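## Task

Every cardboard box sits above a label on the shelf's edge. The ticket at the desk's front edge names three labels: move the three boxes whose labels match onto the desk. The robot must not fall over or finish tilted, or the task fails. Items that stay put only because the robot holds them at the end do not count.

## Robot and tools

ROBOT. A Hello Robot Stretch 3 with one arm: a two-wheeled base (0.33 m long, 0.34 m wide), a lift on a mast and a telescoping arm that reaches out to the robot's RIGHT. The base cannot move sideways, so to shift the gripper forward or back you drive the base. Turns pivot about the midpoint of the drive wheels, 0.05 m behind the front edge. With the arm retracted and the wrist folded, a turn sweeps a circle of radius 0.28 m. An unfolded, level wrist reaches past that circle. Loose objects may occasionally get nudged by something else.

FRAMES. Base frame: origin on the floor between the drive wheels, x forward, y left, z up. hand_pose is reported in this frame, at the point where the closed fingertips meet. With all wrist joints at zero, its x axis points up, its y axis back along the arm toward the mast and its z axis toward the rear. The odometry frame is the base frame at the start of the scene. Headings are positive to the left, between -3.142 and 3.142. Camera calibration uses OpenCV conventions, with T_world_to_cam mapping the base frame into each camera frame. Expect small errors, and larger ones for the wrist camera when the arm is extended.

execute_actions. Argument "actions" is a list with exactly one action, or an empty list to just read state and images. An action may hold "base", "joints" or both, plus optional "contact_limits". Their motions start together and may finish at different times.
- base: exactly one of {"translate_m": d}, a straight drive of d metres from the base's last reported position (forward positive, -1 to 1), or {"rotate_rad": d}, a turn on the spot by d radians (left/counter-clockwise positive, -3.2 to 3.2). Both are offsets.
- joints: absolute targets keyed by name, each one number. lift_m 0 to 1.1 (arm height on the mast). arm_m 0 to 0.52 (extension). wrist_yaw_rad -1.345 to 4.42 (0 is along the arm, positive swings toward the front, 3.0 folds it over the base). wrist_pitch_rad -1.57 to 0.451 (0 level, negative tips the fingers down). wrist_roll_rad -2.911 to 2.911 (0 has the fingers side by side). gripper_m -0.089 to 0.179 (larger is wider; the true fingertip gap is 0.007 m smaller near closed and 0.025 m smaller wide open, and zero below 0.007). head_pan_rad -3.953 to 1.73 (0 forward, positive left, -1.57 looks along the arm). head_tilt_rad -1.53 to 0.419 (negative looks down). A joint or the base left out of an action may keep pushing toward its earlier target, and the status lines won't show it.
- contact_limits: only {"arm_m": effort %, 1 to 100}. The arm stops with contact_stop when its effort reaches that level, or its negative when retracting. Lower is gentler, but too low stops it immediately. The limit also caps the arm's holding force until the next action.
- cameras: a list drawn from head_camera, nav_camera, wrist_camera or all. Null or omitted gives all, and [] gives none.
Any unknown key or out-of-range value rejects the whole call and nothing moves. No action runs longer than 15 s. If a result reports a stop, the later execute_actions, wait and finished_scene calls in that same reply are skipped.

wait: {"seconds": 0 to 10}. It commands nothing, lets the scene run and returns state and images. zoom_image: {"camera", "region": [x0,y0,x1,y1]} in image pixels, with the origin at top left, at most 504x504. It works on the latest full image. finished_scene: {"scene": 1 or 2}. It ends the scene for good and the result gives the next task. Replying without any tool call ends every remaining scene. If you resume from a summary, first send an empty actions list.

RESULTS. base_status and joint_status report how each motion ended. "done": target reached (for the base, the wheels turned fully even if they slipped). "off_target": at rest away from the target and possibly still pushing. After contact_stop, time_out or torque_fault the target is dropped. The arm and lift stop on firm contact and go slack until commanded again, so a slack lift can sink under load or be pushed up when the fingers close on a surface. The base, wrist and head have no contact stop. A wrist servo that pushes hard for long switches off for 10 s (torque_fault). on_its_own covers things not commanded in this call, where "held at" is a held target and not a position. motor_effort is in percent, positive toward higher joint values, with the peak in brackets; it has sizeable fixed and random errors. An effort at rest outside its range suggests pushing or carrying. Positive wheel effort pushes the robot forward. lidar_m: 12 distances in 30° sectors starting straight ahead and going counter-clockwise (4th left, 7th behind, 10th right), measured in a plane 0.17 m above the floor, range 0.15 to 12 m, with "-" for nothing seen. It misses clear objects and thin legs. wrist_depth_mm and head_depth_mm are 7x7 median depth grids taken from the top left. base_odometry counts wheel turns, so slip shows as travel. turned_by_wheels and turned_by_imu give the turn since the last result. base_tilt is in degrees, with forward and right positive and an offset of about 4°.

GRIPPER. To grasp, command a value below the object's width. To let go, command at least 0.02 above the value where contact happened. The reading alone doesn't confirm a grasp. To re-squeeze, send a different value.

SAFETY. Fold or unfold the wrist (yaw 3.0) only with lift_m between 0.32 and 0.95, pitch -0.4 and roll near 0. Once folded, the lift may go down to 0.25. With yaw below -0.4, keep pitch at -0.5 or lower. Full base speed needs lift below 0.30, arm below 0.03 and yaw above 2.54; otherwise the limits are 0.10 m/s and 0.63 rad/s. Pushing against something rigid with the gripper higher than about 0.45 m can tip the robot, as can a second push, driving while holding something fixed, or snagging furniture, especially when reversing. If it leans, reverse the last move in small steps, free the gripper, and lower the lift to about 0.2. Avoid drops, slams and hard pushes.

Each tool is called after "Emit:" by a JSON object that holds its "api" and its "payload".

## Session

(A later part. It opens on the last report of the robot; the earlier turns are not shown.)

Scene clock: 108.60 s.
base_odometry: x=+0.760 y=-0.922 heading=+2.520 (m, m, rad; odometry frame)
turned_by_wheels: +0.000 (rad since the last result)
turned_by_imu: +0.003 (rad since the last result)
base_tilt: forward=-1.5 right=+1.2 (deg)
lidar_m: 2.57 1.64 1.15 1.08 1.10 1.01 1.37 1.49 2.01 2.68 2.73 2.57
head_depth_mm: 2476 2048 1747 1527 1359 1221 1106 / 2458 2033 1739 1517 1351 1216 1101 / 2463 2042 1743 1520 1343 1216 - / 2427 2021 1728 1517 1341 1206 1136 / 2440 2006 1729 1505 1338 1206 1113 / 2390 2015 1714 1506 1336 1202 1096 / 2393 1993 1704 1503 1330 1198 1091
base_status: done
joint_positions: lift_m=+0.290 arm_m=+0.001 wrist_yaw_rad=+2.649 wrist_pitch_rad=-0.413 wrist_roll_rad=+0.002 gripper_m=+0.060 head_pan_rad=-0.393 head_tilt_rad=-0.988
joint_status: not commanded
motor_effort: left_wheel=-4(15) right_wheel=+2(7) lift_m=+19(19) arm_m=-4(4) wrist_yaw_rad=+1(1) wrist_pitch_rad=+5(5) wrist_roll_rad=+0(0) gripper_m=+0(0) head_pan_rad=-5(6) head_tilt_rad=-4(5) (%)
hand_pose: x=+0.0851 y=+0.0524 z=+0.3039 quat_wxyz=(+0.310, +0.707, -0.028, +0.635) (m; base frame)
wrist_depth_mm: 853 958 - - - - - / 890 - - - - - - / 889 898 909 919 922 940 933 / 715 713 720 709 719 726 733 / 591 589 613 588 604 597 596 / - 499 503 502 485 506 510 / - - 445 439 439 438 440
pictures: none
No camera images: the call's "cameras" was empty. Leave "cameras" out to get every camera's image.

Emit:
{"api": "execute_actions", "payload": {"actions": [{"base":{"translate_m":-0.85}}], "cameras": []}}

Emit:
{"api": "execute_actions", "payload": {"actions": [{"base":{"rotate_rad":-1.5},"joints":{"lift_m":0.517,"wrist_yaw_rad":0.65,"head_pan_rad":-1.3,"head_tilt_rad":-0.85}}]}}

Scene clock: 113.33 s.
base_odometry: x=+1.451 y=-1.417 heading=+2.520 (m, m, rad; odometry frame)
turned_by_wheels: +0.000 (rad since the last result)
turned_by_imu: +0.002 (rad since the last result)
base_tilt: forward=-1.5 right=+1.2 (deg)
lidar_m: 3.43 1.57 1.07 0.55 0.57 0.89 0.52 0.79 0.85 1.62 2.80 3.59
head_depth_mm: 2482 2055 1749 1530 1356 1224 1102 / 2465 2051 1753 1523 1355 1219 1105 / 2445 2034 1736 1509 1349 1211 - / 2453 2021 1729 1514 1340 1212 1131 / 2415 2015 1723 1506 1334 1204 1108 / 2405 2006 1706 1509 1336 1205 1096 / 2399 1995 1718 1502 1332 1203 1089
base_status: done
joint_positions: lift_m=+0.290 arm_m=+0.001 wrist_yaw_rad=+2.649 wrist_pitch_rad=-0.413 wrist_roll_rad=+0.002 gripper_m=+0.060 head_pan_rad=-0.393 head_tilt_rad=-0.988
joint_status: not commanded
motor_effort: left_wheel=-4(15) right_wheel=+3(6) lift_m=+19(19) arm_m=-4(3) wrist_yaw_rad=+0(1) wrist_pitch_rad=+5(5) wrist_roll_rad=+0(0) gripper_m=+0(1) head_pan_rad=-4(6) head_tilt_rad=-5(4) (%)
hand_pose: x=+0.0851 y=+0.0524 z=+0.3039 quat_wxyz=(+0.310, +0.707, -0.028, +0.635) (m; base frame)
wrist_depth_mm: 454 888 - - - - - / 483 952 - - - - - / 520 582 898 923 931 937 946 / 560 631 717 719 717 716 728 / 574 585 612 590 607 591 595 / - 502 506 501 489 505 506 / - - 442 438 440 441 442
pictures: none
No camera images: the call's "cameras" was empty. Leave "cameras" out to get every camera's image.

Scene clock: 116.67 s.
base_odometry: x=+1.451 y=-1.417 heading=+1.020 (m, m, rad; odometry frame)
turned_by_wheels: -1.500 (rad since the last result)
turned_by_imu: -1.514 (rad since the last result)
base_tilt: forward=-1.4 right=+1.2 (deg)
lidar_m: 2.37 2.84 3.68 3.42 1.45 1.04 0.55 0.59 0.87 0.52 0.80 0.85
head_depth_mm: 588 492 654 1139 1396 1253 1143 / 582 759 895 930 1353 1259 - / 579 780 934 957 1295 1235 - / 576 805 966 951 1323 1276 1126 / 571 827 1001 947 1317 1250 1108 / 568 855 1040 951 1348 1249 1106 / 565 882 1048 970 1344 1250 1103
base_status: done
joint_positions: lift_m=+0.517 arm_m=+0.001 wrist_yaw_rad=+0.650 wrist_pitch_rad=-0.413 wrist_roll_rad=+0.002 gripper_m=+0.060 head_pan_rad=-1.293 head_tilt_rad=-0.853
joint_status: all done
motor_effort: left_wheel=+2(13) right_wheel=-4(11) lift_m=+25(27) arm_m=-4(4) wrist_yaw_rad=+0(1) wrist_pitch_rad=+5(5) wrist_roll_rad=+0(0) gripper_m=-1(0) head_pan_rad=-5(53) head_tilt_rad=+1(13) (%)
hand_pose: x=+0.1147 y=-0.3249 z=+0.5305 quat_wxyz=(+0.702, +0.359, -0.610, +0.083) (m; base frame)
wrist_depth_mm: - 572 479 410 487 439 398 / - 671 774 370 321 309 309 / - - 848 768 621 276 240 / - - 891 854 671 571 484 / 910 911 807 771 709 613 483 / 772 770 726 676 635 634 398 / 667 673 673 635 574 562 345
pictures: head_camera (sideways: a quarter turn clockwise sets it upright), nav_camera (sideways: a quarter turn counterclockwise sets it upright), wrist_camera
camera_calibration (this result's frames):
head_camera: T_world_to_cam=[[-0.185416, 0.739879, -0.646684, 0.86618], [0.972075, 0.234434, -0.0104929, 0.00961643], [0.143841, -0.630572, -0.762686, 0.954373], [0, 0, 0, 1]] pos_world=[0.0139773, -0.0413216, 1.28813]
nav_camera: T_world_to_cam=[[0.252069, -0.677273, 0.691204, -0.862139], [-0.9409, -0.338492, 0.0114577, 0.0438442], [0.226207, -0.653241, -0.722569, 0.899761], [0, 0, 0, 1]] pos_world=[0.055039, 0.0186984, 1.24555]
wrist_camera: T_world_to_cam=[[-0.810684, -0.58527, 0.0158485, -0.109733], [-0.358803, 0.475239, -0.803373, 0.643094], [0.462658, -0.656968, -0.595265, 0.215156], [0, 0, 0, 1]] pos_world=[0.0422415, -0.228496, 0.646459]
Images, in order (width x height): head_camera 896x504, nav_camera 672x504, wrist_camera 644x364.

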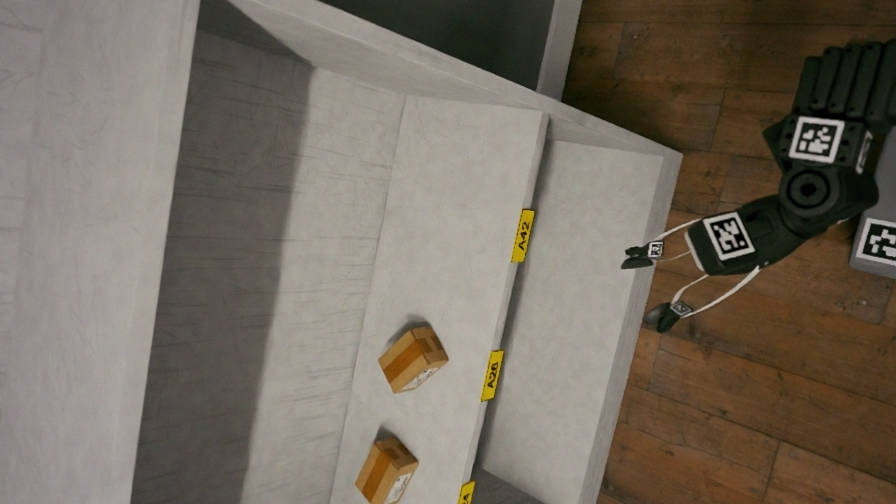

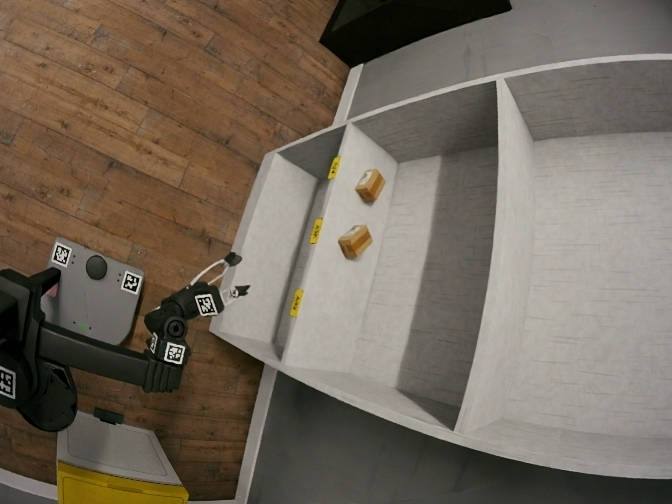

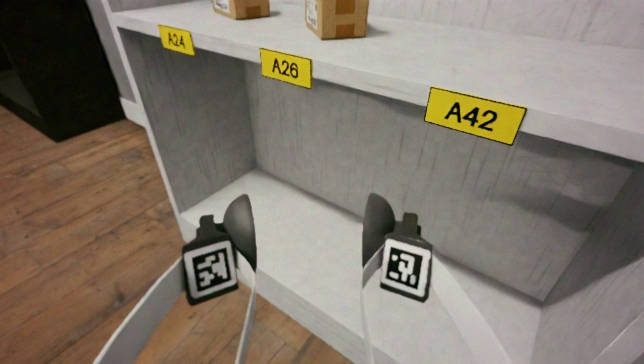

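Emit:
{"api": "zoom_image", "payload": {"camera": "head_camera", "region": [340, 290, 520, 430]}}

Region (340, 290, 520, 430) of head_camera's 896x504 image, scaled by 2.800, with more detail than that image has.

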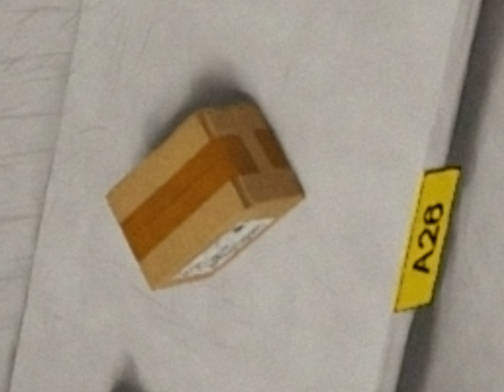

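Emit:
{"api": "execute_actions", "payload": {"actions": [{"joints":{"wrist_yaw_rad":0.8,"wrist_pitch_rad":-0.2,"gripper_m":0.17,"arm_m":0.17,"lift_m":0.52},"contact_limits":{"arm_m":25}}], "cameras": ["head_camera","wrist_camera"]}}

Scene clock: 119.60 s.
base_odometry: x=+1.451 y=-1.417 heading=+1.020 (m, m, rad; odometry frame)
turned_by_wheels: +0.000 (rad since the last result)
turned_by_imu: +0.001 (rad since the last result)
base_tilt: forward=-1.5 right=+1.2 (deg)
lidar_m: 2.37 2.83 3.67 3.42 1.45 1.05 0.55 0.59 0.87 0.52 0.80 0.85
head_depth_mm: 587 492 654 1133 1396 1266 1118 / 583 757 894 929 1028 1229 1135 / 578 779 932 956 1328 1233 1128 / 574 803 967 955 1293 1250 1130 / 571 828 999 945 1312 1253 1112 / 568 853 1040 956 1343 1246 1105 / 565 882 1046 968 1336 1248 1103
base_status: not commanded
joint_positions: lift_m=+0.520 arm_m=+0.170 wrist_yaw_rad=+0.799 wrist_pitch_rad=-0.223 wrist_roll_rad=+0.002 gripper_m=+0.170 head_pan_rad=-1.293 head_tilt_rad=-0.853
joint_status: all done
motor_effort: left_wheel=+2(3) right_wheel=-4(4) lift_m=+25(25) arm_m=+6(7) wrist_yaw_rad=+0(1) wrist_pitch_rad=+9(10) wrist_roll_rad=+0(0) gripper_m=+0(83) head_pan_rad=-5(6) head_tilt_rad=+2(1) (%)
contact_limits: arm_m 25 (drawing in: default 29, maximum 48; extending or still: default 42, maximum 68)
hand_pose: x=+0.1539 y=-0.4852 z=+0.5783 quat_wxyz=(+0.678, +0.346, -0.617, +0.200) (m; base frame)
wrist_depth_mm: - 540 622 500 401 335 287 / - 561 631 520 420 349 297 / - 483 435 330 409 364 307 / - 647 312 292 291 292 292 / - 684 765 231 220 232 220 / 991 756 782 719 183 169 176 / 768 765 674 678 181 152 147
pictures: head_camera (sideways: a quarter turn clockwise sets it upright), wrist_camera
camera_calibration (this result's frames):
head_camera: T_world_to_cam=[[-0.185411, 0.73988, -0.646684, 0.86618], [0.972077, 0.234428, -0.0104929, 0.00961642], [0.143837, -0.630572, -0.762686, 0.954373], [0, 0, 0, 1]] pos_world=[0.0139771, -0.0413216, 1.28813]
wrist_camera: T_world_to_cam=[[-0.716628, -0.697372, 0.0108098, -0.238496], [-0.308612, 0.303158, -0.901584, 0.73732], [0.625462, -0.649437, -0.432469, 0.0047052], [0, 0, 0, 1]] pos_world=[0.0536896, -0.386789, 0.669369]
Images, in order (width x height): head_camera 896x504, wrist_camera 644x364.

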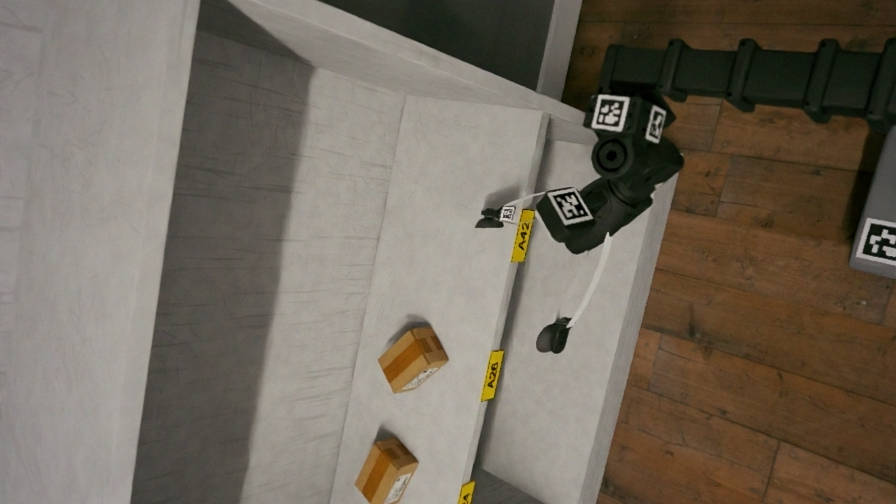

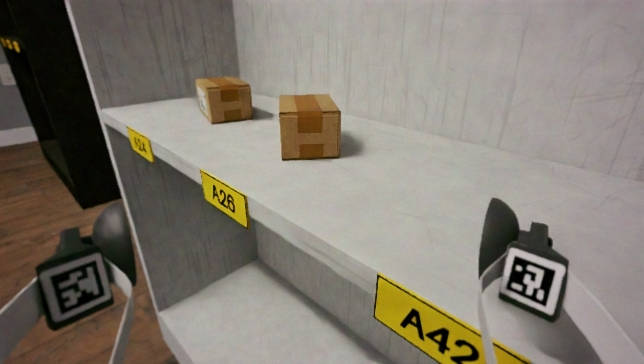

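Emit:
{"api": "execute_actions", "payload": {"actions": [{"base":{"translate_m":0.142},"joints":{"gripper_m":0.179,"arm_m":0.309,"lift_m":0.517},"contact_limits":{"arm_m":25}}], "cameras": ["head_camera","wrist_camera"]}}

Scene clock: 122.27 s.
base_odometry: x=+1.525 y=-1.296 heading=+1.021 (m, m, rad; odometry frame)
turned_by_wheels: +0.000 (rad since the last result)
turned_by_imu: +0.000 (rad since the last result)
base_tilt: forward=-1.4 right=+1.2 (deg)
lidar_m: 2.23 2.70 3.62 3.47 1.65 1.20 0.70 0.74 0.56 0.78 0.76 0.74
head_depth_mm: 586 491 867 962 883 1261 1119 / 583 757 897 987 1306 1223 1135 / 578 779 929 982 1300 1236 1130 / 575 802 959 931 1302 1252 1128 / 571 829 998 955 1321 1249 1110 / 568 850 1032 944 1348 1251 1106 / 565 878 1007 994 1349 1249 1103
base_status: done
joint_positions: lift_m=+0.517 arm_m=+0.309 wrist_yaw_rad=+0.799 wrist_pitch_rad=-0.223 wrist_roll_rad=+0.002 gripper_m=+0.179 head_pan_rad=-1.293 head_tilt_rad=-0.853
joint_status: all done
motor_effort: left_wheel=+3(11) right_wheel=-4(5) lift_m=+18(23) arm_m=+6(7) wrist_yaw_rad=+1(0) wrist_pitch_rad=+9(9) wrist_roll_rad=+0(0) gripper_m=+0(47) head_pan_rad=-4(4) head_tilt_rad=+1(1) (%)
contact_limits: arm_m 25 (drawing in: default 29, maximum 48; extending or still: default 42, maximum 68)
hand_pose: x=+0.1539 y=-0.6242 z=+0.5758 quat_wxyz=(+0.678, +0.346, -0.617, +0.201) (m; base frame)
wrist_depth_mm: 361 421 429 321 256 213 184 / 376 441 464 340 270 223 190 / 382 277 385 351 285 232 196 / 283 274 250 169 276 242 205 / 225 214 140 140 215 226 205 / - 171 159 151 172 168 175 / 146 143 143 142 143 143 141
pictures: head_camera (sideways: a quarter turn clockwise sets it upright), wrist_camera
camera_calibration (this result's frames):
head_camera: T_world_to_cam=[[-0.185406, 0.739881, -0.646684, 0.866179], [0.972079, 0.234421, -0.010493, 0.00961643], [0.143833, -0.630573, -0.762686, 0.954374], [0, 0, 0, 1]] pos_world=[0.0139768, -0.0413217, 1.28813]
wrist_camera: T_world_to_cam=[[-0.716581, -0.69742, 0.0108023, -0.335422], [-0.308461, 0.302969, -0.901699, 0.777143], [0.62559, -0.649473, -0.432229, -0.086849], [0, 0, 0, 1]] pos_world=[0.0536926, -0.525787, 0.666834]
Images, in order (width x height): head_camera 896x504, wrist_camera 644x364.

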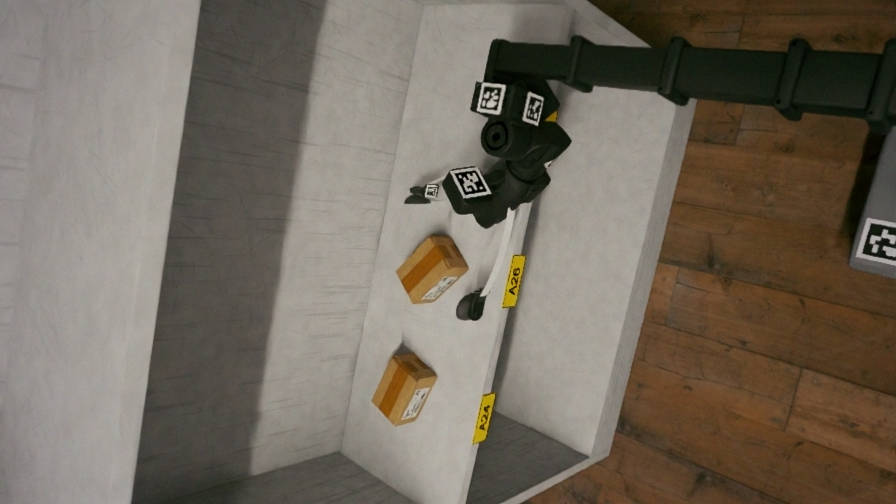

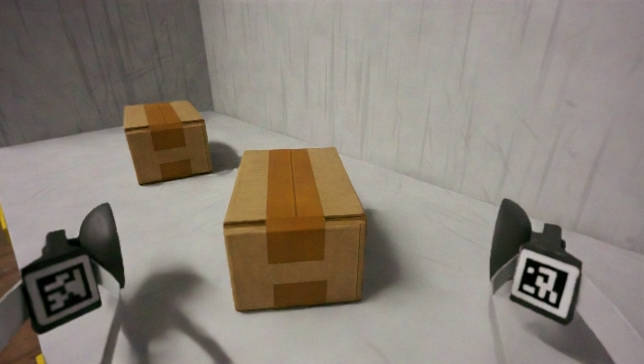

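Emit:
{"api": "execute_actions", "payload": {"actions": [{"base":{"translate_m":0.014},"joints":{"gripper_m":0.012,"arm_m":0.315},"contact_limits":{"arm_m":25}}], "cameras": ["wrist_camera"]}}

Scene clock: 124.53 s.
base_odometry: x=+1.533 y=-1.284 heading=+1.021 (m, m, rad; odometry frame)
turned_by_wheels: +0.000 (rad since the last result)
turned_by_imu: +0.000 (rad since the last result)
base_tilt: forward=-1.5 right=+1.2 (deg)
lidar_m: 2.21 2.69 3.63 3.35 1.68 1.21 0.71 0.75 0.57 0.78 0.74 0.73
head_depth_mm: 585 490 869 963 888 1257 1124 / 582 757 897 986 1304 1225 1136 / 577 779 929 978 1298 1235 1128 / 575 799 960 916 1293 1253 1129 / 570 826 995 950 1316 1254 1111 / 569 852 1035 951 1344 1245 1110 / 565 870 996 994 1338 1244 1103
base_status: done
joint_positions: lift_m=+0.517 arm_m=+0.315 wrist_yaw_rad=+0.800 wrist_pitch_rad=-0.223 wrist_roll_rad=+0.002 gripper_m=+0.013 head_pan_rad=-1.293 head_tilt_rad=-0.853
joint_status: all done
motor_effort: left_wheel=+3(9) right_wheel=-4(6) lift_m=+19(18) arm_m=+6(8) wrist_yaw_rad=+1(0) wrist_pitch_rad=+8(8) wrist_roll_rad=+0(0) gripper_m=-21(94) head_pan_rad=-5(5) head_tilt_rad=+1(1) (%)
contact_limits: arm_m 25 (drawing in: default 29, maximum 48; extending or still: default 42, maximum 68)
hand_pose: x=+0.1540 y=-0.6301 z=+0.5758 quat_wxyz=(+0.678, +0.346, -0.617, +0.201) (m; base frame)
wrist_depth_mm: 353 407 413 311 250 208 179 / 365 424 455 332 263 217 185 / 371 278 389 352 277 227 192 / 283 267 266 168 271 237 200 / 215 214 129 128 199 215 203 / 175 171 133 133 159 172 172 / 148 143 141 139 143 144 144
pictures: wrist_camera
camera_calibration (this result's frames):
wrist_camera: T_world_to_cam=[[-0.716331, -0.697676, 0.0108053, -0.33972], [-0.308571, 0.302857, -0.901699, 0.778906], [0.625822, -0.64925, -0.432229, -0.0906372], [0, 0, 0, 1]] pos_world=[0.0537185, -0.531758, 0.666834]
Images, in order (width x height): wrist_camera 644x364.

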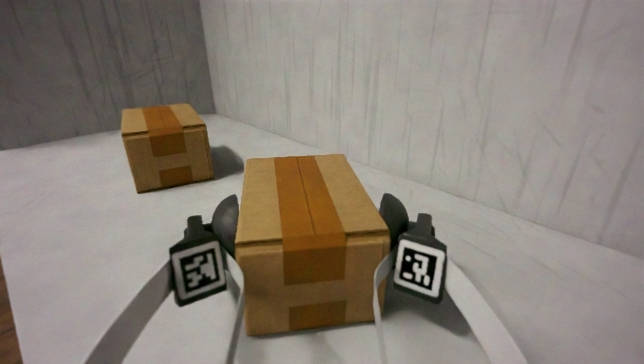

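Emit:
{"api": "execute_actions", "payload": {"actions": [{"joints":{"lift_m":0.56,"arm_m":0.0,"head_pan_rad":-0.35,"head_tilt_rad":-0.45}}], "cameras": ["wrist_camera","head_camera"]}}

Scene clock: 128.13 s.
base_odometry: x=+1.533 y=-1.284 heading=+1.021 (m, m, rad; odometry frame)
turned_by_wheels: +0.000 (rad since the last result)
turned_by_imu: +0.001 (rad since the last result)
base_tilt: forward=-1.5 right=+1.1 (deg)
lidar_m: 2.22 2.69 3.61 3.36 1.68 1.21 0.71 0.75 0.57 0.78 0.75 0.73
head_depth_mm: 1051 1104 1167 1210 846 909 1134 / 1219 1293 1375 1467 1581 1540 1199 / 1445 1497 1556 1711 1868 1578 1298 / 1787 1766 1528 1676 1869 1581 1300 / 2228 2214 2208 2448 2008 1583 1297 / 2242 2417 2646 2775 2010 1575 1297 / 2146 2335 2542 2665 2001 1574 1289
base_status: not commanded
joint_positions: lift_m=+0.560 arm_m=+0.001 wrist_yaw_rad=+0.800 wrist_pitch_rad=-0.224 wrist_roll_rad=+0.002 gripper_m=+0.013 head_pan_rad=-0.357 head_tilt_rad=-0.458
joint_status: all done
motor_effort: left_wheel=+2(3) right_wheel=-4(4) lift_m=+26(26) arm_m=-5(5) wrist_yaw_rad=+1(1) wrist_pitch_rad=+9(9) wrist_roll_rad=+0(0) gripper_m=-21(21) head_pan_rad=+4(52) head_tilt_rad=+4(26) (%)
hand_pose: x=+0.1540 y=-0.3162 z=+0.6182 quat_wxyz=(+0.678, +0.347, -0.617, +0.201) (m; base frame)
wrist_depth_mm: - - 537 607 573 474 409 / - - - 651 607 495 421 / - - - 524 503 508 441 / - - - 170 394 389 389 / - - 129 128 328 309 293 / - - 132 133 779 593 271 / 832 834 817 698 729 607 518
pictures: head_camera (sideways: a quarter turn clockwise sets it upright), wrist_camera
camera_calibration (this result's frames):
head_camera: T_world_to_cam=[[-0.417991, 0.182126, -0.890008, 1.18478], [0.388522, 0.92142, 0.00608456, -0.0084048], [0.821178, -0.343244, -0.455905, 0.551164], [0, 0, 0, 1]] pos_world=[0.0458882, -0.0188502, 1.30579]
wrist_camera: T_world_to_cam=[[-0.715988, -0.698028, 0.0108276, -0.121339], [-0.309301, 0.303278, -0.901307, 0.722013], [0.625854, -0.648675, -0.433045, 0.132111], [0, 0, 0, 1]] pos_world=[0.0537603, -0.217972, 0.70928]
Images, in order (width x height): head_camera 896x504, wrist_camera 644x364.

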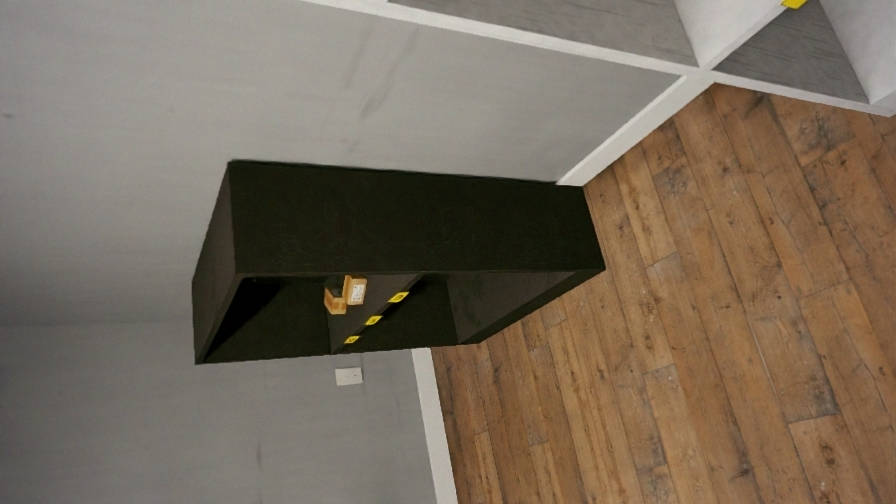

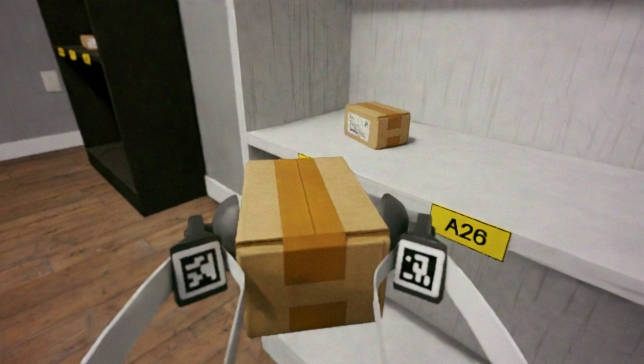

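Emit:
{"api": "zoom_image", "payload": {"camera": "head_camera", "region": [300, 250, 440, 370]}}

Region (300, 250, 440, 370) of head_camera's 896x504 image, scaled by 3.600, with more detail than that image has; it fills the top 432 rows of this view, and the rest is white.

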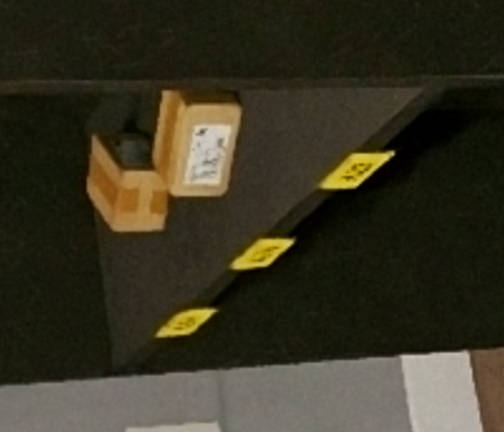

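Emit:
{"api": "execute_actions", "payload": {"actions": [{"base":{"rotate_rad":1.38},"joints":{"lift_m":0.29,"wrist_yaw_rad":2.65,"wrist_pitch_rad":-0.4,"head_pan_rad":0.0,"head_tilt_rad":-0.5}}], "cameras": ["wrist_camera"]}}

Emit:
{"api": "execute_actions", "payload": {"actions": [{"base":{"translate_m":1.0}}], "cameras": []}}

Emit:
{"api": "execute_actions", "payload": {"actions": [{"base":{"translate_m":1.0}}], "cameras": ["head_camera","wrist_camera"]}}

Scene clock: 132.17 s.
base_odometry: x=+1.533 y=-1.284 heading=+2.401 (m, m, rad; odometry frame)
turned_by_wheels: +1.380 (rad since the last result)
turned_by_imu: +1.394 (rad since the last result)
base_tilt: forward=-1.5 right=+1.2 (deg)
lidar_m: 3.35 2.13 1.31 0.71 0.72 0.57 0.57 0.78 0.74 1.47 2.61 3.12
head_depth_mm: 3825 - - 2634 1938 1540 1267 / 3663 - - 2643 1940 1534 1271 / 3582 3940 3771 2628 1942 1536 1273 / 3486 3857 3960 2596 1956 1534 1269 / 3378 3699 3965 2629 1930 1530 1265 / 3318 3640 3878 2609 1936 1516 1268 / 3233 3481 3743 2628 1924 1527 1268
base_status: done
joint_positions: lift_m=+0.290 arm_m=+0.001 wrist_yaw_rad=+2.648 wrist_pitch_rad=-0.421 wrist_roll_rad=+0.002 gripper_m=+0.013 head_pan_rad=-0.007 head_tilt_rad=-0.494
joint_status: all done
motor_effort: left_wheel=-4(11) right_wheel=+3(8) lift_m=+19(22) arm_m=-4(4) wrist_yaw_rad=+2(3) wrist_pitch_rad=+8(8) wrist_roll_rad=+0(0) gripper_m=-20(21) head_pan_rad=+4(39) head_tilt_rad=-3(7) (%)
hand_pose: x=+0.0848 y=+0.0515 z=+0.3022 quat_wxyz=(+0.312, +0.707, -0.026, +0.634) (m; base frame)
wrist_depth_mm: 829 - - - - - - / 606 - - - - - - / 638 904 915 904 916 910 915 / 676 710 688 170 712 716 726 / 582 585 129 128 560 588 593 / - 518 129 133 475 506 501 / - - 413 413 436 437 440
pictures: wrist_camera
camera_calibration (this result's frames):
wrist_camera: T_world_to_cam=[[0.86861, -0.495237, 0.016044, -0.0571853], [-0.286671, -0.528683, -0.798946, 0.314306], [0.40415, 0.689373, -0.601189, 0.277873], [0, 0, 0, 1]] pos_world=[0.0274718, -0.0537101, 0.419085]
Images, in order (width x height): wrist_camera 644x364.

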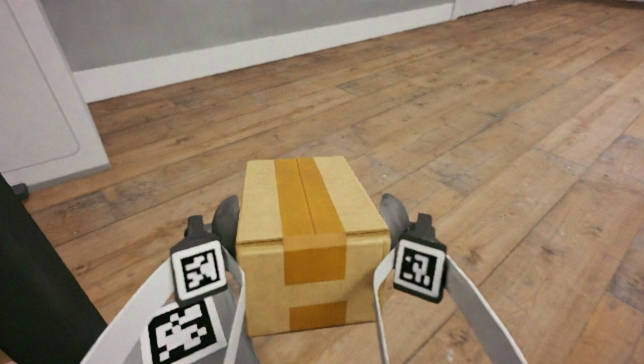

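Scene clock: 137.27 s.
base_odometry: x=+0.795 y=-0.609 heading=+2.400 (m, m, rad; odometry frame)
turned_by_wheels: +0.000 (rad since the last result)
turned_by_imu: -0.001 (rad since the last result)
base_tilt: forward=-1.4 right=+1.2 (deg)
lidar_m: 2.36 2.51 1.54 1.36 1.37 1.30 1.55 1.52 1.92 2.39 2.40 2.86
head_depth_mm: 2843 3125 3465 2656 1950 1538 1272 / 2750 3027 3311 2640 1936 1533 1270 / 2657 2856 3213 2613 1933 1530 1272 / 2596 2742 3127 2627 1933 1532 1272 / 2566 2730 3042 2628 1936 1522 1271 / 2459 2652 3007 2611 1919 1525 1265 / 2422 2543 2871 2599 1931 1525 1263
base_status: done
joint_positions: lift_m=+0.290 arm_m=+0.001 wrist_yaw_rad=+2.649 wrist_pitch_rad=-0.421 wrist_roll_rad=+0.002 gripper_m=+0.013 head_pan_rad=-0.007 head_tilt_rad=-0.495
joint_status: not commanded
motor_effort: left_wheel=-4(12) right_wheel=+2(11) lift_m=+19(19) arm_m=-4(4) wrist_yaw_rad=+1(0) wrist_pitch_rad=+8(8) wrist_roll_rad=+0(0) gripper_m=-21(21) head_pan_rad=+4(5) head_tilt_rad=-3(3) (%)
hand_pose: x=+0.0847 y=+0.0515 z=+0.3022 quat_wxyz=(+0.312, +0.707, -0.025, +0.634) (m; base frame)
wrist_depth_mm: - - - - - - - / - - - - - - - / 905 893 900 901 911 903 904 / 705 703 674 170 720 722 722 / 581 585 129 128 563 592 596 / - 513 129 133 472 500 503 / - - 414 411 436 441 439
pictures: none
No camera images: the call's "cameras" was empty. Leave "cameras" out to get every camera's image.

Scene clock: 142.37 s.
base_odometry: x=+0.057 y=+0.066 heading=+2.400 (m, m, rad; odometry frame)
turned_by_wheels: +0.000 (rad since the last result)
turned_by_imu: -0.001 (rad since the last result)
base_tilt: forward=-1.5 right=+1.3 (deg)
lidar_m: 1.66 1.61 1.75 1.55 1.57 1.88 2.48 2.68 2.46 2.18 2.20 2.23
head_depth_mm: 1853 2052 2307 2492 1944 1538 1266 / 1812 1961 2220 2409 1954 1530 1274 / 1759 1893 1748 2310 1935 1528 1266 / 1728 1840 2088 1742 1854 1544 1274 / 1671 1796 2034 2032 1868 1529 1265 / 1618 1745 1977 2200 1932 1531 1265 / 1595 1710 1370 2119 1928 1522 1260
base_status: done
joint_positions: lift_m=+0.290 arm_m=+0.001 wrist_yaw_rad=+2.649 wrist_pitch_rad=-0.421 wrist_roll_rad=+0.002 gripper_m=+0.013 head_pan_rad=-0.007 head_tilt_rad=-0.495
joint_status: not commanded
motor_effort: left_wheel=-2(11) right_wheel=+2(11) lift_m=+19(19) arm_m=-4(4) wrist_yaw_rad=+0(1) wrist_pitch_rad=+8(8) wrist_roll_rad=+0(0) gripper_m=-21(20) head_pan_rad=+5(4) head_tilt_rad=-3(2) (%)
hand_pose: x=+0.0847 y=+0.0515 z=+0.3022 quat_wxyz=(+0.312, +0.707, -0.025, +0.634) (m; base frame)
wrist_depth_mm: - - - - - - - / - - - - - - - / 888 901 897 909 907 918 921 / 708 709 674 170 714 717 714 / 589 581 130 128 559 587 593 / - 513 129 133 475 501 507 / - - 415 415 439 441 440
pictures: head_camera (sideways: a quarter turn clockwise sets it upright), wrist_camera
camera_calibration (this result's frames):
head_camera: T_world_to_cam=[[-0.4875, 0.0279048, -0.872677, 1.1626], [0.0490438, 0.998786, 0.0045401, -0.00432301], [0.871744, -0.0405861, -0.488277, 0.592978], [0, 0, 0, 1]] pos_world=[0.0500532, -0.00405758, 1.30413]
wrist_camera: T_world_to_cam=[[0.86893, -0.494675, 0.0160494, -0.0570987], [-0.286412, -0.52902, -0.798815, 0.314206], [0.403644, 0.689518, -0.601362, 0.277957], [0, 0, 0, 1]] pos_world=[0.0274115, -0.0536805, 0.419062]
Images, in order (width x height): head_camera 896x504, wrist_camera 644x364.

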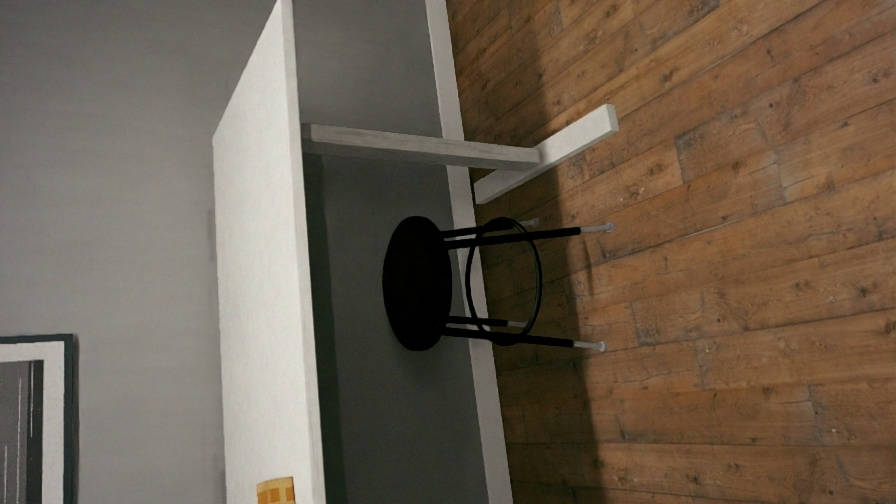

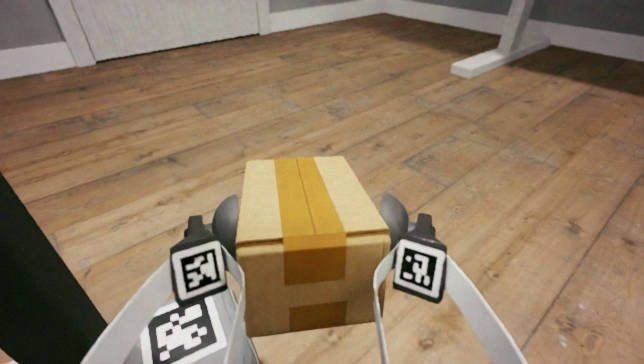

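Emit:
{"api": "execute_actions", "payload": {"actions": [{"base":{"translate_m":1.0},"joints":{"lift_m":0.95,"wrist_yaw_rad":1.57,"wrist_pitch_rad":-0.2,"head_tilt_rad":-1.0,"head_pan_rad":-0.4}}], "cameras": ["head_camera","wrist_camera"]}}

Scene clock: 153.10 s.
base_odometry: x=-0.680 y=+0.741 heading=+2.400 (m, m, rad; odometry frame)
turned_by_wheels: +0.000 (rad since the last result)
turned_by_imu: +0.000 (rad since the last result)
base_tilt: forward=-1.5 right=+1.2 (deg)
lidar_m: 0.67 0.43 0.91 1.76 1.77 2.13 3.15 3.53 2.23 1.98 1.86 0.37
head_depth_mm: 626 519 468 1530 - 1183 1108 / 621 516 451 1502 1340 1211 1105 / 618 514 335 331 1328 1218 1134 / 612 512 341 1384 1350 1206 1130 / 612 509 436 382 1301 1203 1111 / 608 506 435 381 1014 1206 1091 / 605 505 433 380 353 1189 1087
base_status: done
joint_positions: lift_m=+0.950 arm_m=+0.001 wrist_yaw_rad=+1.572 wrist_pitch_rad=-0.232 wrist_roll_rad=+0.002 gripper_m=+0.013 head_pan_rad=-0.393 head_tilt_rad=-0.987
joint_status: all done
motor_effort: left_wheel=-4(9) right_wheel=+1(12) lift_m=+26(28) arm_m=-4(5) wrist_yaw_rad=+0(0) wrist_pitch_rad=+12(13) wrist_roll_rad=+0(0) gripper_m=-20(21) head_pan_rad=-5(40) head_tilt_rad=-5(30) (%)
hand_pose: x=+0.2224 y=-0.1457 z=+1.0060 quat_wxyz=(+0.554, +0.555, -0.439, +0.438) (m; base frame)
wrist_depth_mm: 767 810 833 889 938 - - / 792 831 873 922 971 - - / 513 514 514 516 517 518 - / 346 348 329 170 351 352 351 / 262 265 129 129 246 264 266 / 211 211 132 133 211 230 249 / 177 185 191 624 - - -
pictures: head_camera (sideways: a quarter turn clockwise sets it upright), wrist_camera
camera_calibration (this result's frames):
head_camera: T_world_to_cam=[[-0.768764, 0.345325, -0.538287, 0.728513], [0.418954, 0.907868, -0.0159165, 0.020049], [0.483197, -0.237754, -0.842611, 1.05622], [0, 0, 0, 1]] pos_world=[0.0412938, -0.018656, 1.28245]
wrist_camera: T_world_to_cam=[[-0.0266058, -0.999585, 0.0110769, -0.155046], [-0.44097, 0.00179133, -0.89752, 1.02261], [0.897128, -0.0287638, -0.440834, 0.405681], [0, 0, 0, 1]] pos_world=[0.0828678, -0.145144, 1.09837]
Images, in order (width x height): head_camera 896x504, wrist_camera 644x364.

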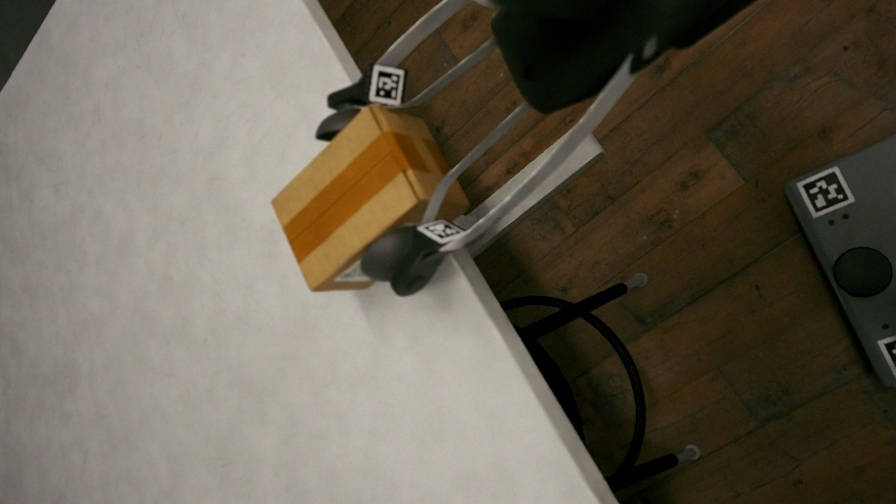

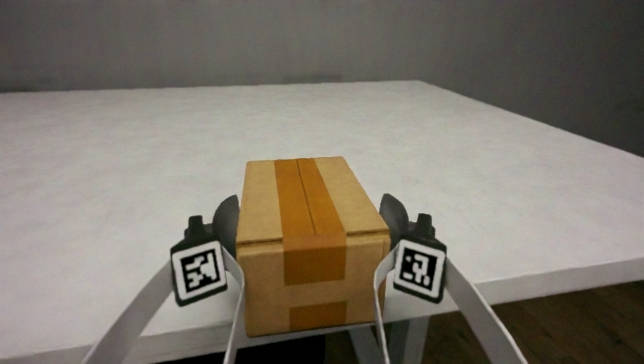

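Emit:
{"api": "execute_actions", "payload": {"actions": [{"base":{"translate_m":0.13},"joints":{"lift_m":0.932}}], "cameras": []}}

Emit:
{"api": "execute_actions", "payload": {"actions": [{"joints":{"lift_m":0.919,"gripper_m":0.125}}], "cameras": ["head_camera","wrist_camera"]}}

Scene clock: 156.60 s.
base_odometry: x=-0.776 y=+0.829 heading=+2.400 (m, m, rad; odometry frame)
turned_by_wheels: +0.000 (rad since the last result)
turned_by_imu: +0.000 (rad since the last result)
base_tilt: forward=-1.4 right=+1.3 (deg)
lidar_m: 0.55 0.32 0.86 1.78 1.78 2.16 3.29 3.65 2.20 1.95 1.62 0.25
head_depth_mm: 625 519 444 389 - 1182 1105 / 621 516 450 377 349 1221 1107 / 617 514 367 335 340 1184 1132 / 613 511 366 367 341 317 1128 / 611 509 436 382 340 306 1097 / 607 507 435 381 339 306 289 / 605 505 433 380 338 305 286
base_status: done
joint_positions: lift_m=+0.932 arm_m=+0.001 wrist_yaw_rad=+1.572 wrist_pitch_rad=-0.232 wrist_roll_rad=+0.002 gripper_m=+0.013 head_pan_rad=-0.393 head_tilt_rad=-0.988
joint_status: all done
motor_effort: left_wheel=-3(5) right_wheel=+2(7) lift_m=+19(23) arm_m=-5(4) wrist_yaw_rad=-1(1) wrist_pitch_rad=+12(12) wrist_roll_rad=+0(0) gripper_m=-21(21) head_pan_rad=-4(4) head_tilt_rad=-5(5) (%)
hand_pose: x=+0.2225 y=-0.1457 z=+0.9885 quat_wxyz=(+0.554, +0.555, -0.439, +0.438) (m; base frame)
wrist_depth_mm: 659 691 729 766 819 859 914 / 689 737 757 795 843 924 - / 452 454 456 455 455 459 - / 309 308 289 170 309 310 309 / 233 233 130 128 218 233 234 / 187 187 132 133 174 188 188 / 156 156 154 147 157 157 157
pictures: none
No camera images: the call's "cameras" was empty. Leave "cameras" out to get every camera's image.

Scene clock: 158.20 s.
base_odometry: x=-0.776 y=+0.829 heading=+2.400 (m, m, rad; odometry frame)
turned_by_wheels: +0.000 (rad since the last result)
turned_by_imu: +0.000 (rad since the last result)
base_tilt: forward=-1.4 right=+1.2 (deg)
lidar_m: 0.55 0.32 0.86 1.78 1.78 2.16 3.29 3.62 2.20 1.95 1.62 0.25
head_depth_mm: 625 519 444 387 - - 1102 / 620 516 442 380 354 1214 1109 / 616 513 440 344 343 1184 1132 / 615 512 438 365 341 316 1126 / 611 509 436 385 340 306 1093 / 608 507 435 381 339 306 289 / 604 505 434 380 338 305 286
base_status: not commanded
joint_positions: lift_m=+0.919 arm_m=+0.001 wrist_yaw_rad=+1.571 wrist_pitch_rad=-0.224 wrist_roll_rad=+0.002 gripper_m=+0.125 head_pan_rad=-0.393 head_tilt_rad=-0.988
joint_status: all done
motor_effort: left_wheel=-3(3) right_wheel=+2(2) lift_m=+18(21) arm_m=-4(4) wrist_yaw_rad=-1(1) wrist_pitch_rad=+9(12) wrist_roll_rad=+0(0) gripper_m=+0(81) head_pan_rad=-4(4) head_tilt_rad=-5(5) (%)
hand_pose: x=+0.2231 y=-0.1458 z=+0.9775 quat_wxyz=(+0.553, +0.553, -0.441, +0.441) (m; base frame)
wrist_depth_mm: 667 697 717 765 826 866 935 / 696 715 757 789 833 927 - / 425 426 428 431 429 429 430 / 285 285 268 169 287 287 287 / 214 225 195 128 205 227 216 / 179 - 159 134 166 173 173 / - 144 139 141 144 144 145
pictures: head_camera (sideways: a quarter turn clockwise sets it upright), wrist_camera
camera_calibration (this result's frames):
head_camera: T_world_to_cam=[[-0.768849, 0.34536, -0.538143, 0.728326], [0.418952, 0.907869, -0.0159232, 0.0200578], [0.483064, -0.237699, -0.842703, 1.05634], [0, 0, 0, 1]] pos_world=[0.0412908, -0.0186547, 1.28244]
wrist_camera: T_world_to_cam=[[-0.026946, -0.999578, 0.0108462, -0.15447], [-0.433441, 0.0019059, -0.90118, 0.999259], [0.900779, -0.0289844, -0.43331, 0.384307], [0, 0, 0, 1]] pos_world=[0.0827816, -0.14517, 1.06871]
Images, in order (width x height): head_camera 896x504, wrist_camera 644x364.

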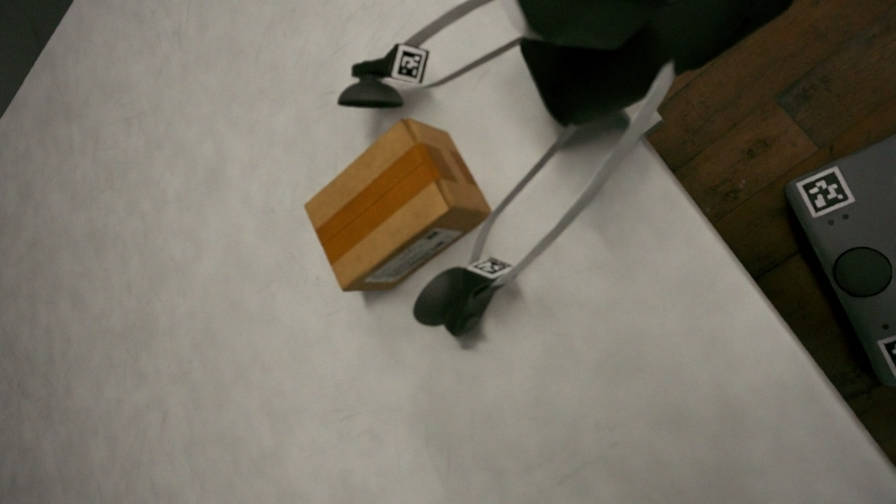

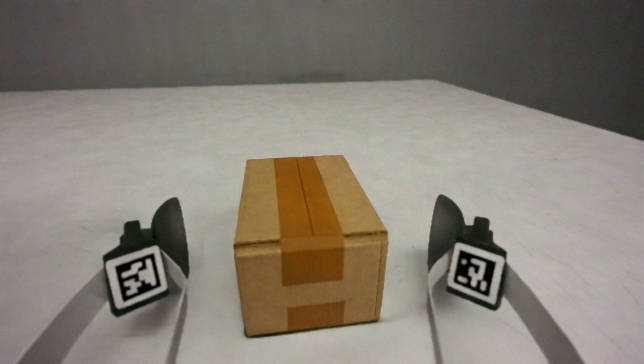

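Emit:
{"api": "execute_actions", "payload": {"actions": [{"base":{"translate_m":-0.27},"joints":{"lift_m":0.93}}], "cameras": []}}

Emit:
{"api": "execute_actions", "payload": {"actions": [{"base":{"rotate_rad":0.585},"joints":{"lift_m":0.74,"wrist_yaw_rad":2.65,"wrist_pitch_rad":-0.4,"gripper_m":0.06,"head_tilt_rad":-0.6}}], "cameras": ["nav_camera"]}}

Emit:
{"api": "execute_actions", "payload": {"actions": [{"base":{"translate_m":-1.0},"joints":{"lift_m":0.29,"head_pan_rad":-3.14,"head_tilt_rad":-0.4}}], "cameras": ["head_camera","nav_camera"]}}

Scene clock: 162.23 s.
base_odometry: x=-0.577 y=+0.647 heading=+2.400 (m, m, rad; odometry frame)
turned_by_wheels: +0.000 (rad since the last result)
turned_by_imu: +0.001 (rad since the last result)
base_tilt: forward=-1.5 right=+1.2 (deg)
lidar_m: 0.51 0.56 0.98 1.73 1.73 2.09 3.04 3.41 2.26 2.01 2.01 0.83
head_depth_mm: 625 1918 1747 1502 - 1186 1105 / 621 544 1766 1528 1401 1217 1109 / 617 525 1730 1523 1355 1208 1134 / 615 511 1227 1463 1349 1210 1126 / 611 486 928 1450 1320 1209 1111 / 608 490 453 887 1317 1208 1094 / 605 505 434 852 1304 1200 1091
base_status: done
joint_positions: lift_m=+0.930 arm_m=+0.001 wrist_yaw_rad=+1.571 wrist_pitch_rad=-0.223 wrist_roll_rad=+0.002 gripper_m=+0.125 head_pan_rad=-0.393 head_tilt_rad=-0.988
joint_status: all done
motor_effort: left_wheel=-3(12) right_wheel=+2(3) lift_m=+25(28) arm_m=-4(4) wrist_yaw_rad=+0(1) wrist_pitch_rad=+8(9) wrist_roll_rad=+0(0) gripper_m=+0(0) head_pan_rad=-5(4) head_tilt_rad=-5(5) (%)
hand_pose: x=+0.2232 y=-0.1458 z=+0.9884 quat_wxyz=(+0.552, +0.553, -0.441, +0.441) (m; base frame)
wrist_depth_mm: 870 931 972 - - - - / 891 936 923 925 945 - - / 465 465 465 388 469 471 471 / 311 310 311 335 344 366 - / - - - - - - - / - - 735 841 - - - / - - 646 - - - -
pictures: none
No camera images: the call's "cameras" was empty. Leave "cameras" out to get every camera's image.

Scene clock: 164.80 s.
base_odometry: x=-0.577 y=+0.647 heading=+2.985 (m, m, rad; odometry frame)
turned_by_wheels: +0.585 (rad since the last result)
turned_by_imu: +0.591 (rad since the last result)
base_tilt: forward=-1.4 right=+1.2 (deg)
lidar_m: 0.57 0.98 1.73 1.75 2.19 3.31 3.38 2.20 2.01 1.93 0.51 0.51
head_depth_mm: 951 1049 799 538 470 1350 1200 / 947 1042 799 579 469 1099 1180 / 942 1038 800 578 468 868 1165 / 940 1033 793 578 468 887 1174 / 938 1028 793 576 466 1377 1170 / 930 1024 790 574 466 1412 1188 / 925 1015 788 574 465 1408 1191
base_status: done
joint_positions: lift_m=+0.740 arm_m=+0.001 wrist_yaw_rad=+2.648 wrist_pitch_rad=-0.413 wrist_roll_rad=+0.002 gripper_m=+0.060 head_pan_rad=-0.393 head_tilt_rad=-0.606
joint_status: all done
motor_effort: left_wheel=-4(11) right_wheel=+3(7) lift_m=+19(23) arm_m=-4(4) wrist_yaw_rad=+2(2) wrist_pitch_rad=+5(9) wrist_roll_rad=+0(0) gripper_m=+0(81) head_pan_rad=-5(4) head_tilt_rad=+3(25) (%)
hand_pose: x=+0.0853 y=+0.0524 z=+0.7541 quat_wxyz=(+0.310, +0.707, -0.028, +0.635) (m; base frame)
wrist_depth_mm: - - - - - - - / - - - - - - - / - - - - - - - / - - - - - - - / - - - - - - - / - - - - - - - / - 899 899 900 902 910 917
pictures: nav_camera (sideways: a quarter turn counterclockwise sets it upright)
camera_calibration (this result's frames):
nav_camera: T_world_to_cam=[[0.511336, -0.150688, 0.846067, -1.06558], [-0.324312, -0.945548, 0.0275974, 0.0190647], [0.795838, -0.288501, -0.532362, 0.64886], [0, 0, 0, 1]] pos_world=[0.0346661, 0.0446524, 1.24646]
Images, in order (width x height): nav_camera 672x504.

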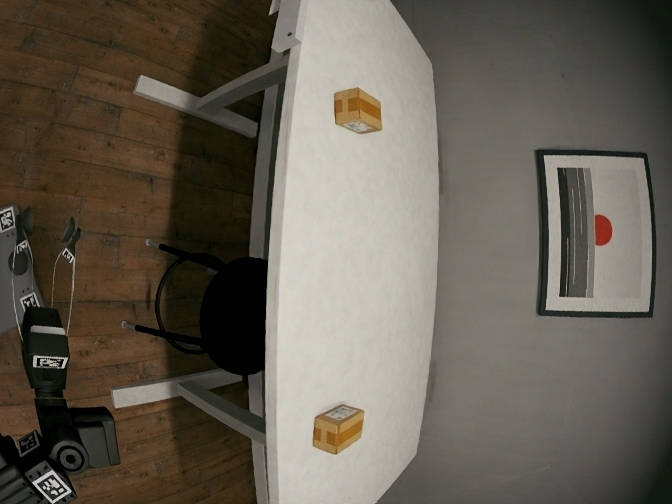

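Scene clock: 172.63 s.
base_odometry: x=+0.411 y=+0.491 heading=+2.985 (m, m, rad; odometry frame)
turned_by_wheels: +0.000 (rad since the last result)
turned_by_imu: +0.003 (rad since the last result)
base_tilt: forward=-1.5 right=+1.2 (deg)
lidar_m: 1.55 2.29 2.10 2.13 2.64 2.42 2.43 1.79 1.64 1.66 2.05 1.60
head_depth_mm: 2237 2390 2596 2774 2167 1655 1340 / 2286 2464 2660 2873 2177 1669 1337 / 2385 2566 2722 2871 2167 1660 1344 / 2486 2705 2848 2934 2166 1643 1342 / 2571 2800 3018 2939 2166 1655 1345 / 2599 2807 2996 2941 2173 1657 1343 / 2294 2395 2513 2621 2168 1651 1340
base_status: done
joint_positions: lift_m=+0.290 arm_m=+0.001 wrist_yaw_rad=+2.649 wrist_pitch_rad=-0.413 wrist_roll_rad=+0.002 gripper_m=+0.060 head_pan_rad=-3.133 head_tilt_rad=-0.408
joint_status: all done
motor_effort: left_wheel=-4(16) right_wheel=+3(8) lift_m=+19(19) arm_m=-4(3) wrist_yaw_rad=+0(1) wrist_pitch_rad=+5(5) wrist_roll_rad=+0(0) gripper_m=+0(1) head_pan_rad=-5(52) head_tilt_rad=+3(19) (%)
hand_pose: x=+0.0851 y=+0.0524 z=+0.3039 quat_wxyz=(+0.310, +0.707, -0.028, +0.635) (m; base frame)
wrist_depth_mm: - - - - - - - / - - - - - - - / 903 921 927 918 927 937 931 / 716 709 717 724 730 730 718 / 591 590 612 591 603 603 603 / - 501 500 506 491 509 505 / - - 444 440 437 441 445
pictures: head_camera (sideways: a quarter turn clockwise sets it upright), nav_camera (sideways: a quarter turn counterclockwise sets it upright)
camera_calibration (this result's frames):
head_camera: T_world_to_cam=[[0.409953, -0.0210079, -0.911865, 1.20824], [-0.0329895, -0.999422, 0.00819383, -0.00858008], [-0.91151, 0.0267229, -0.410409, 0.502531], [0, 0, 0, 1]] pos_world=[-0.0375433, 0.00337848, 1.30807]
nav_camera: T_world_to_cam=[[-0.352244, -0.0597624, 0.933998, -1.17502], [-0.0646198, 0.997131, 0.0394316, 0.00206509], [-0.933675, -0.0464652, -0.355095, 0.428743], [0, 0, 0, 1]] pos_world=[-0.0134549, -0.0523597, 1.24963]
Images, in order (width x height): head_camera 896x504, nav_camera 672x504.

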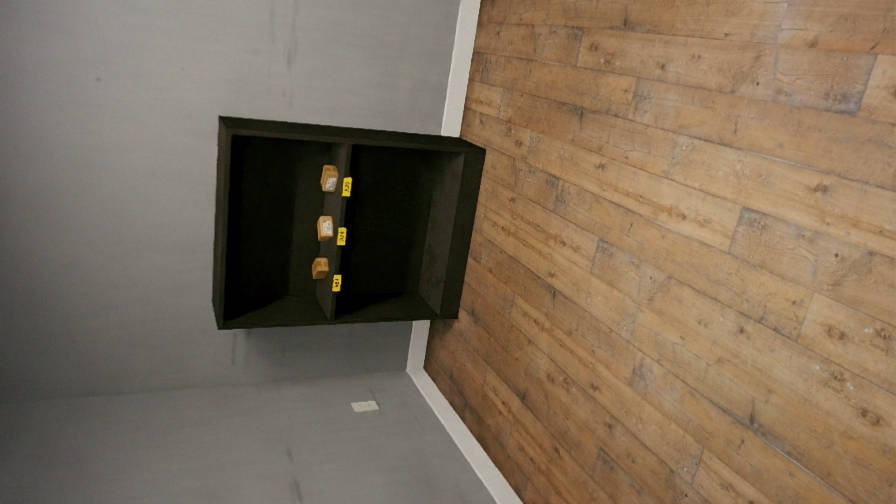

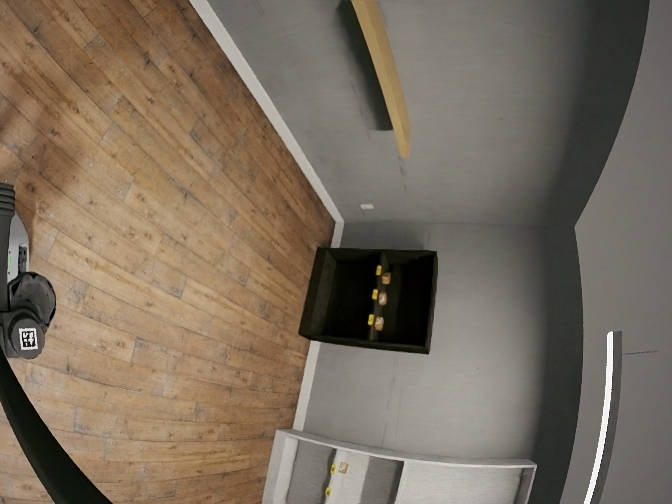

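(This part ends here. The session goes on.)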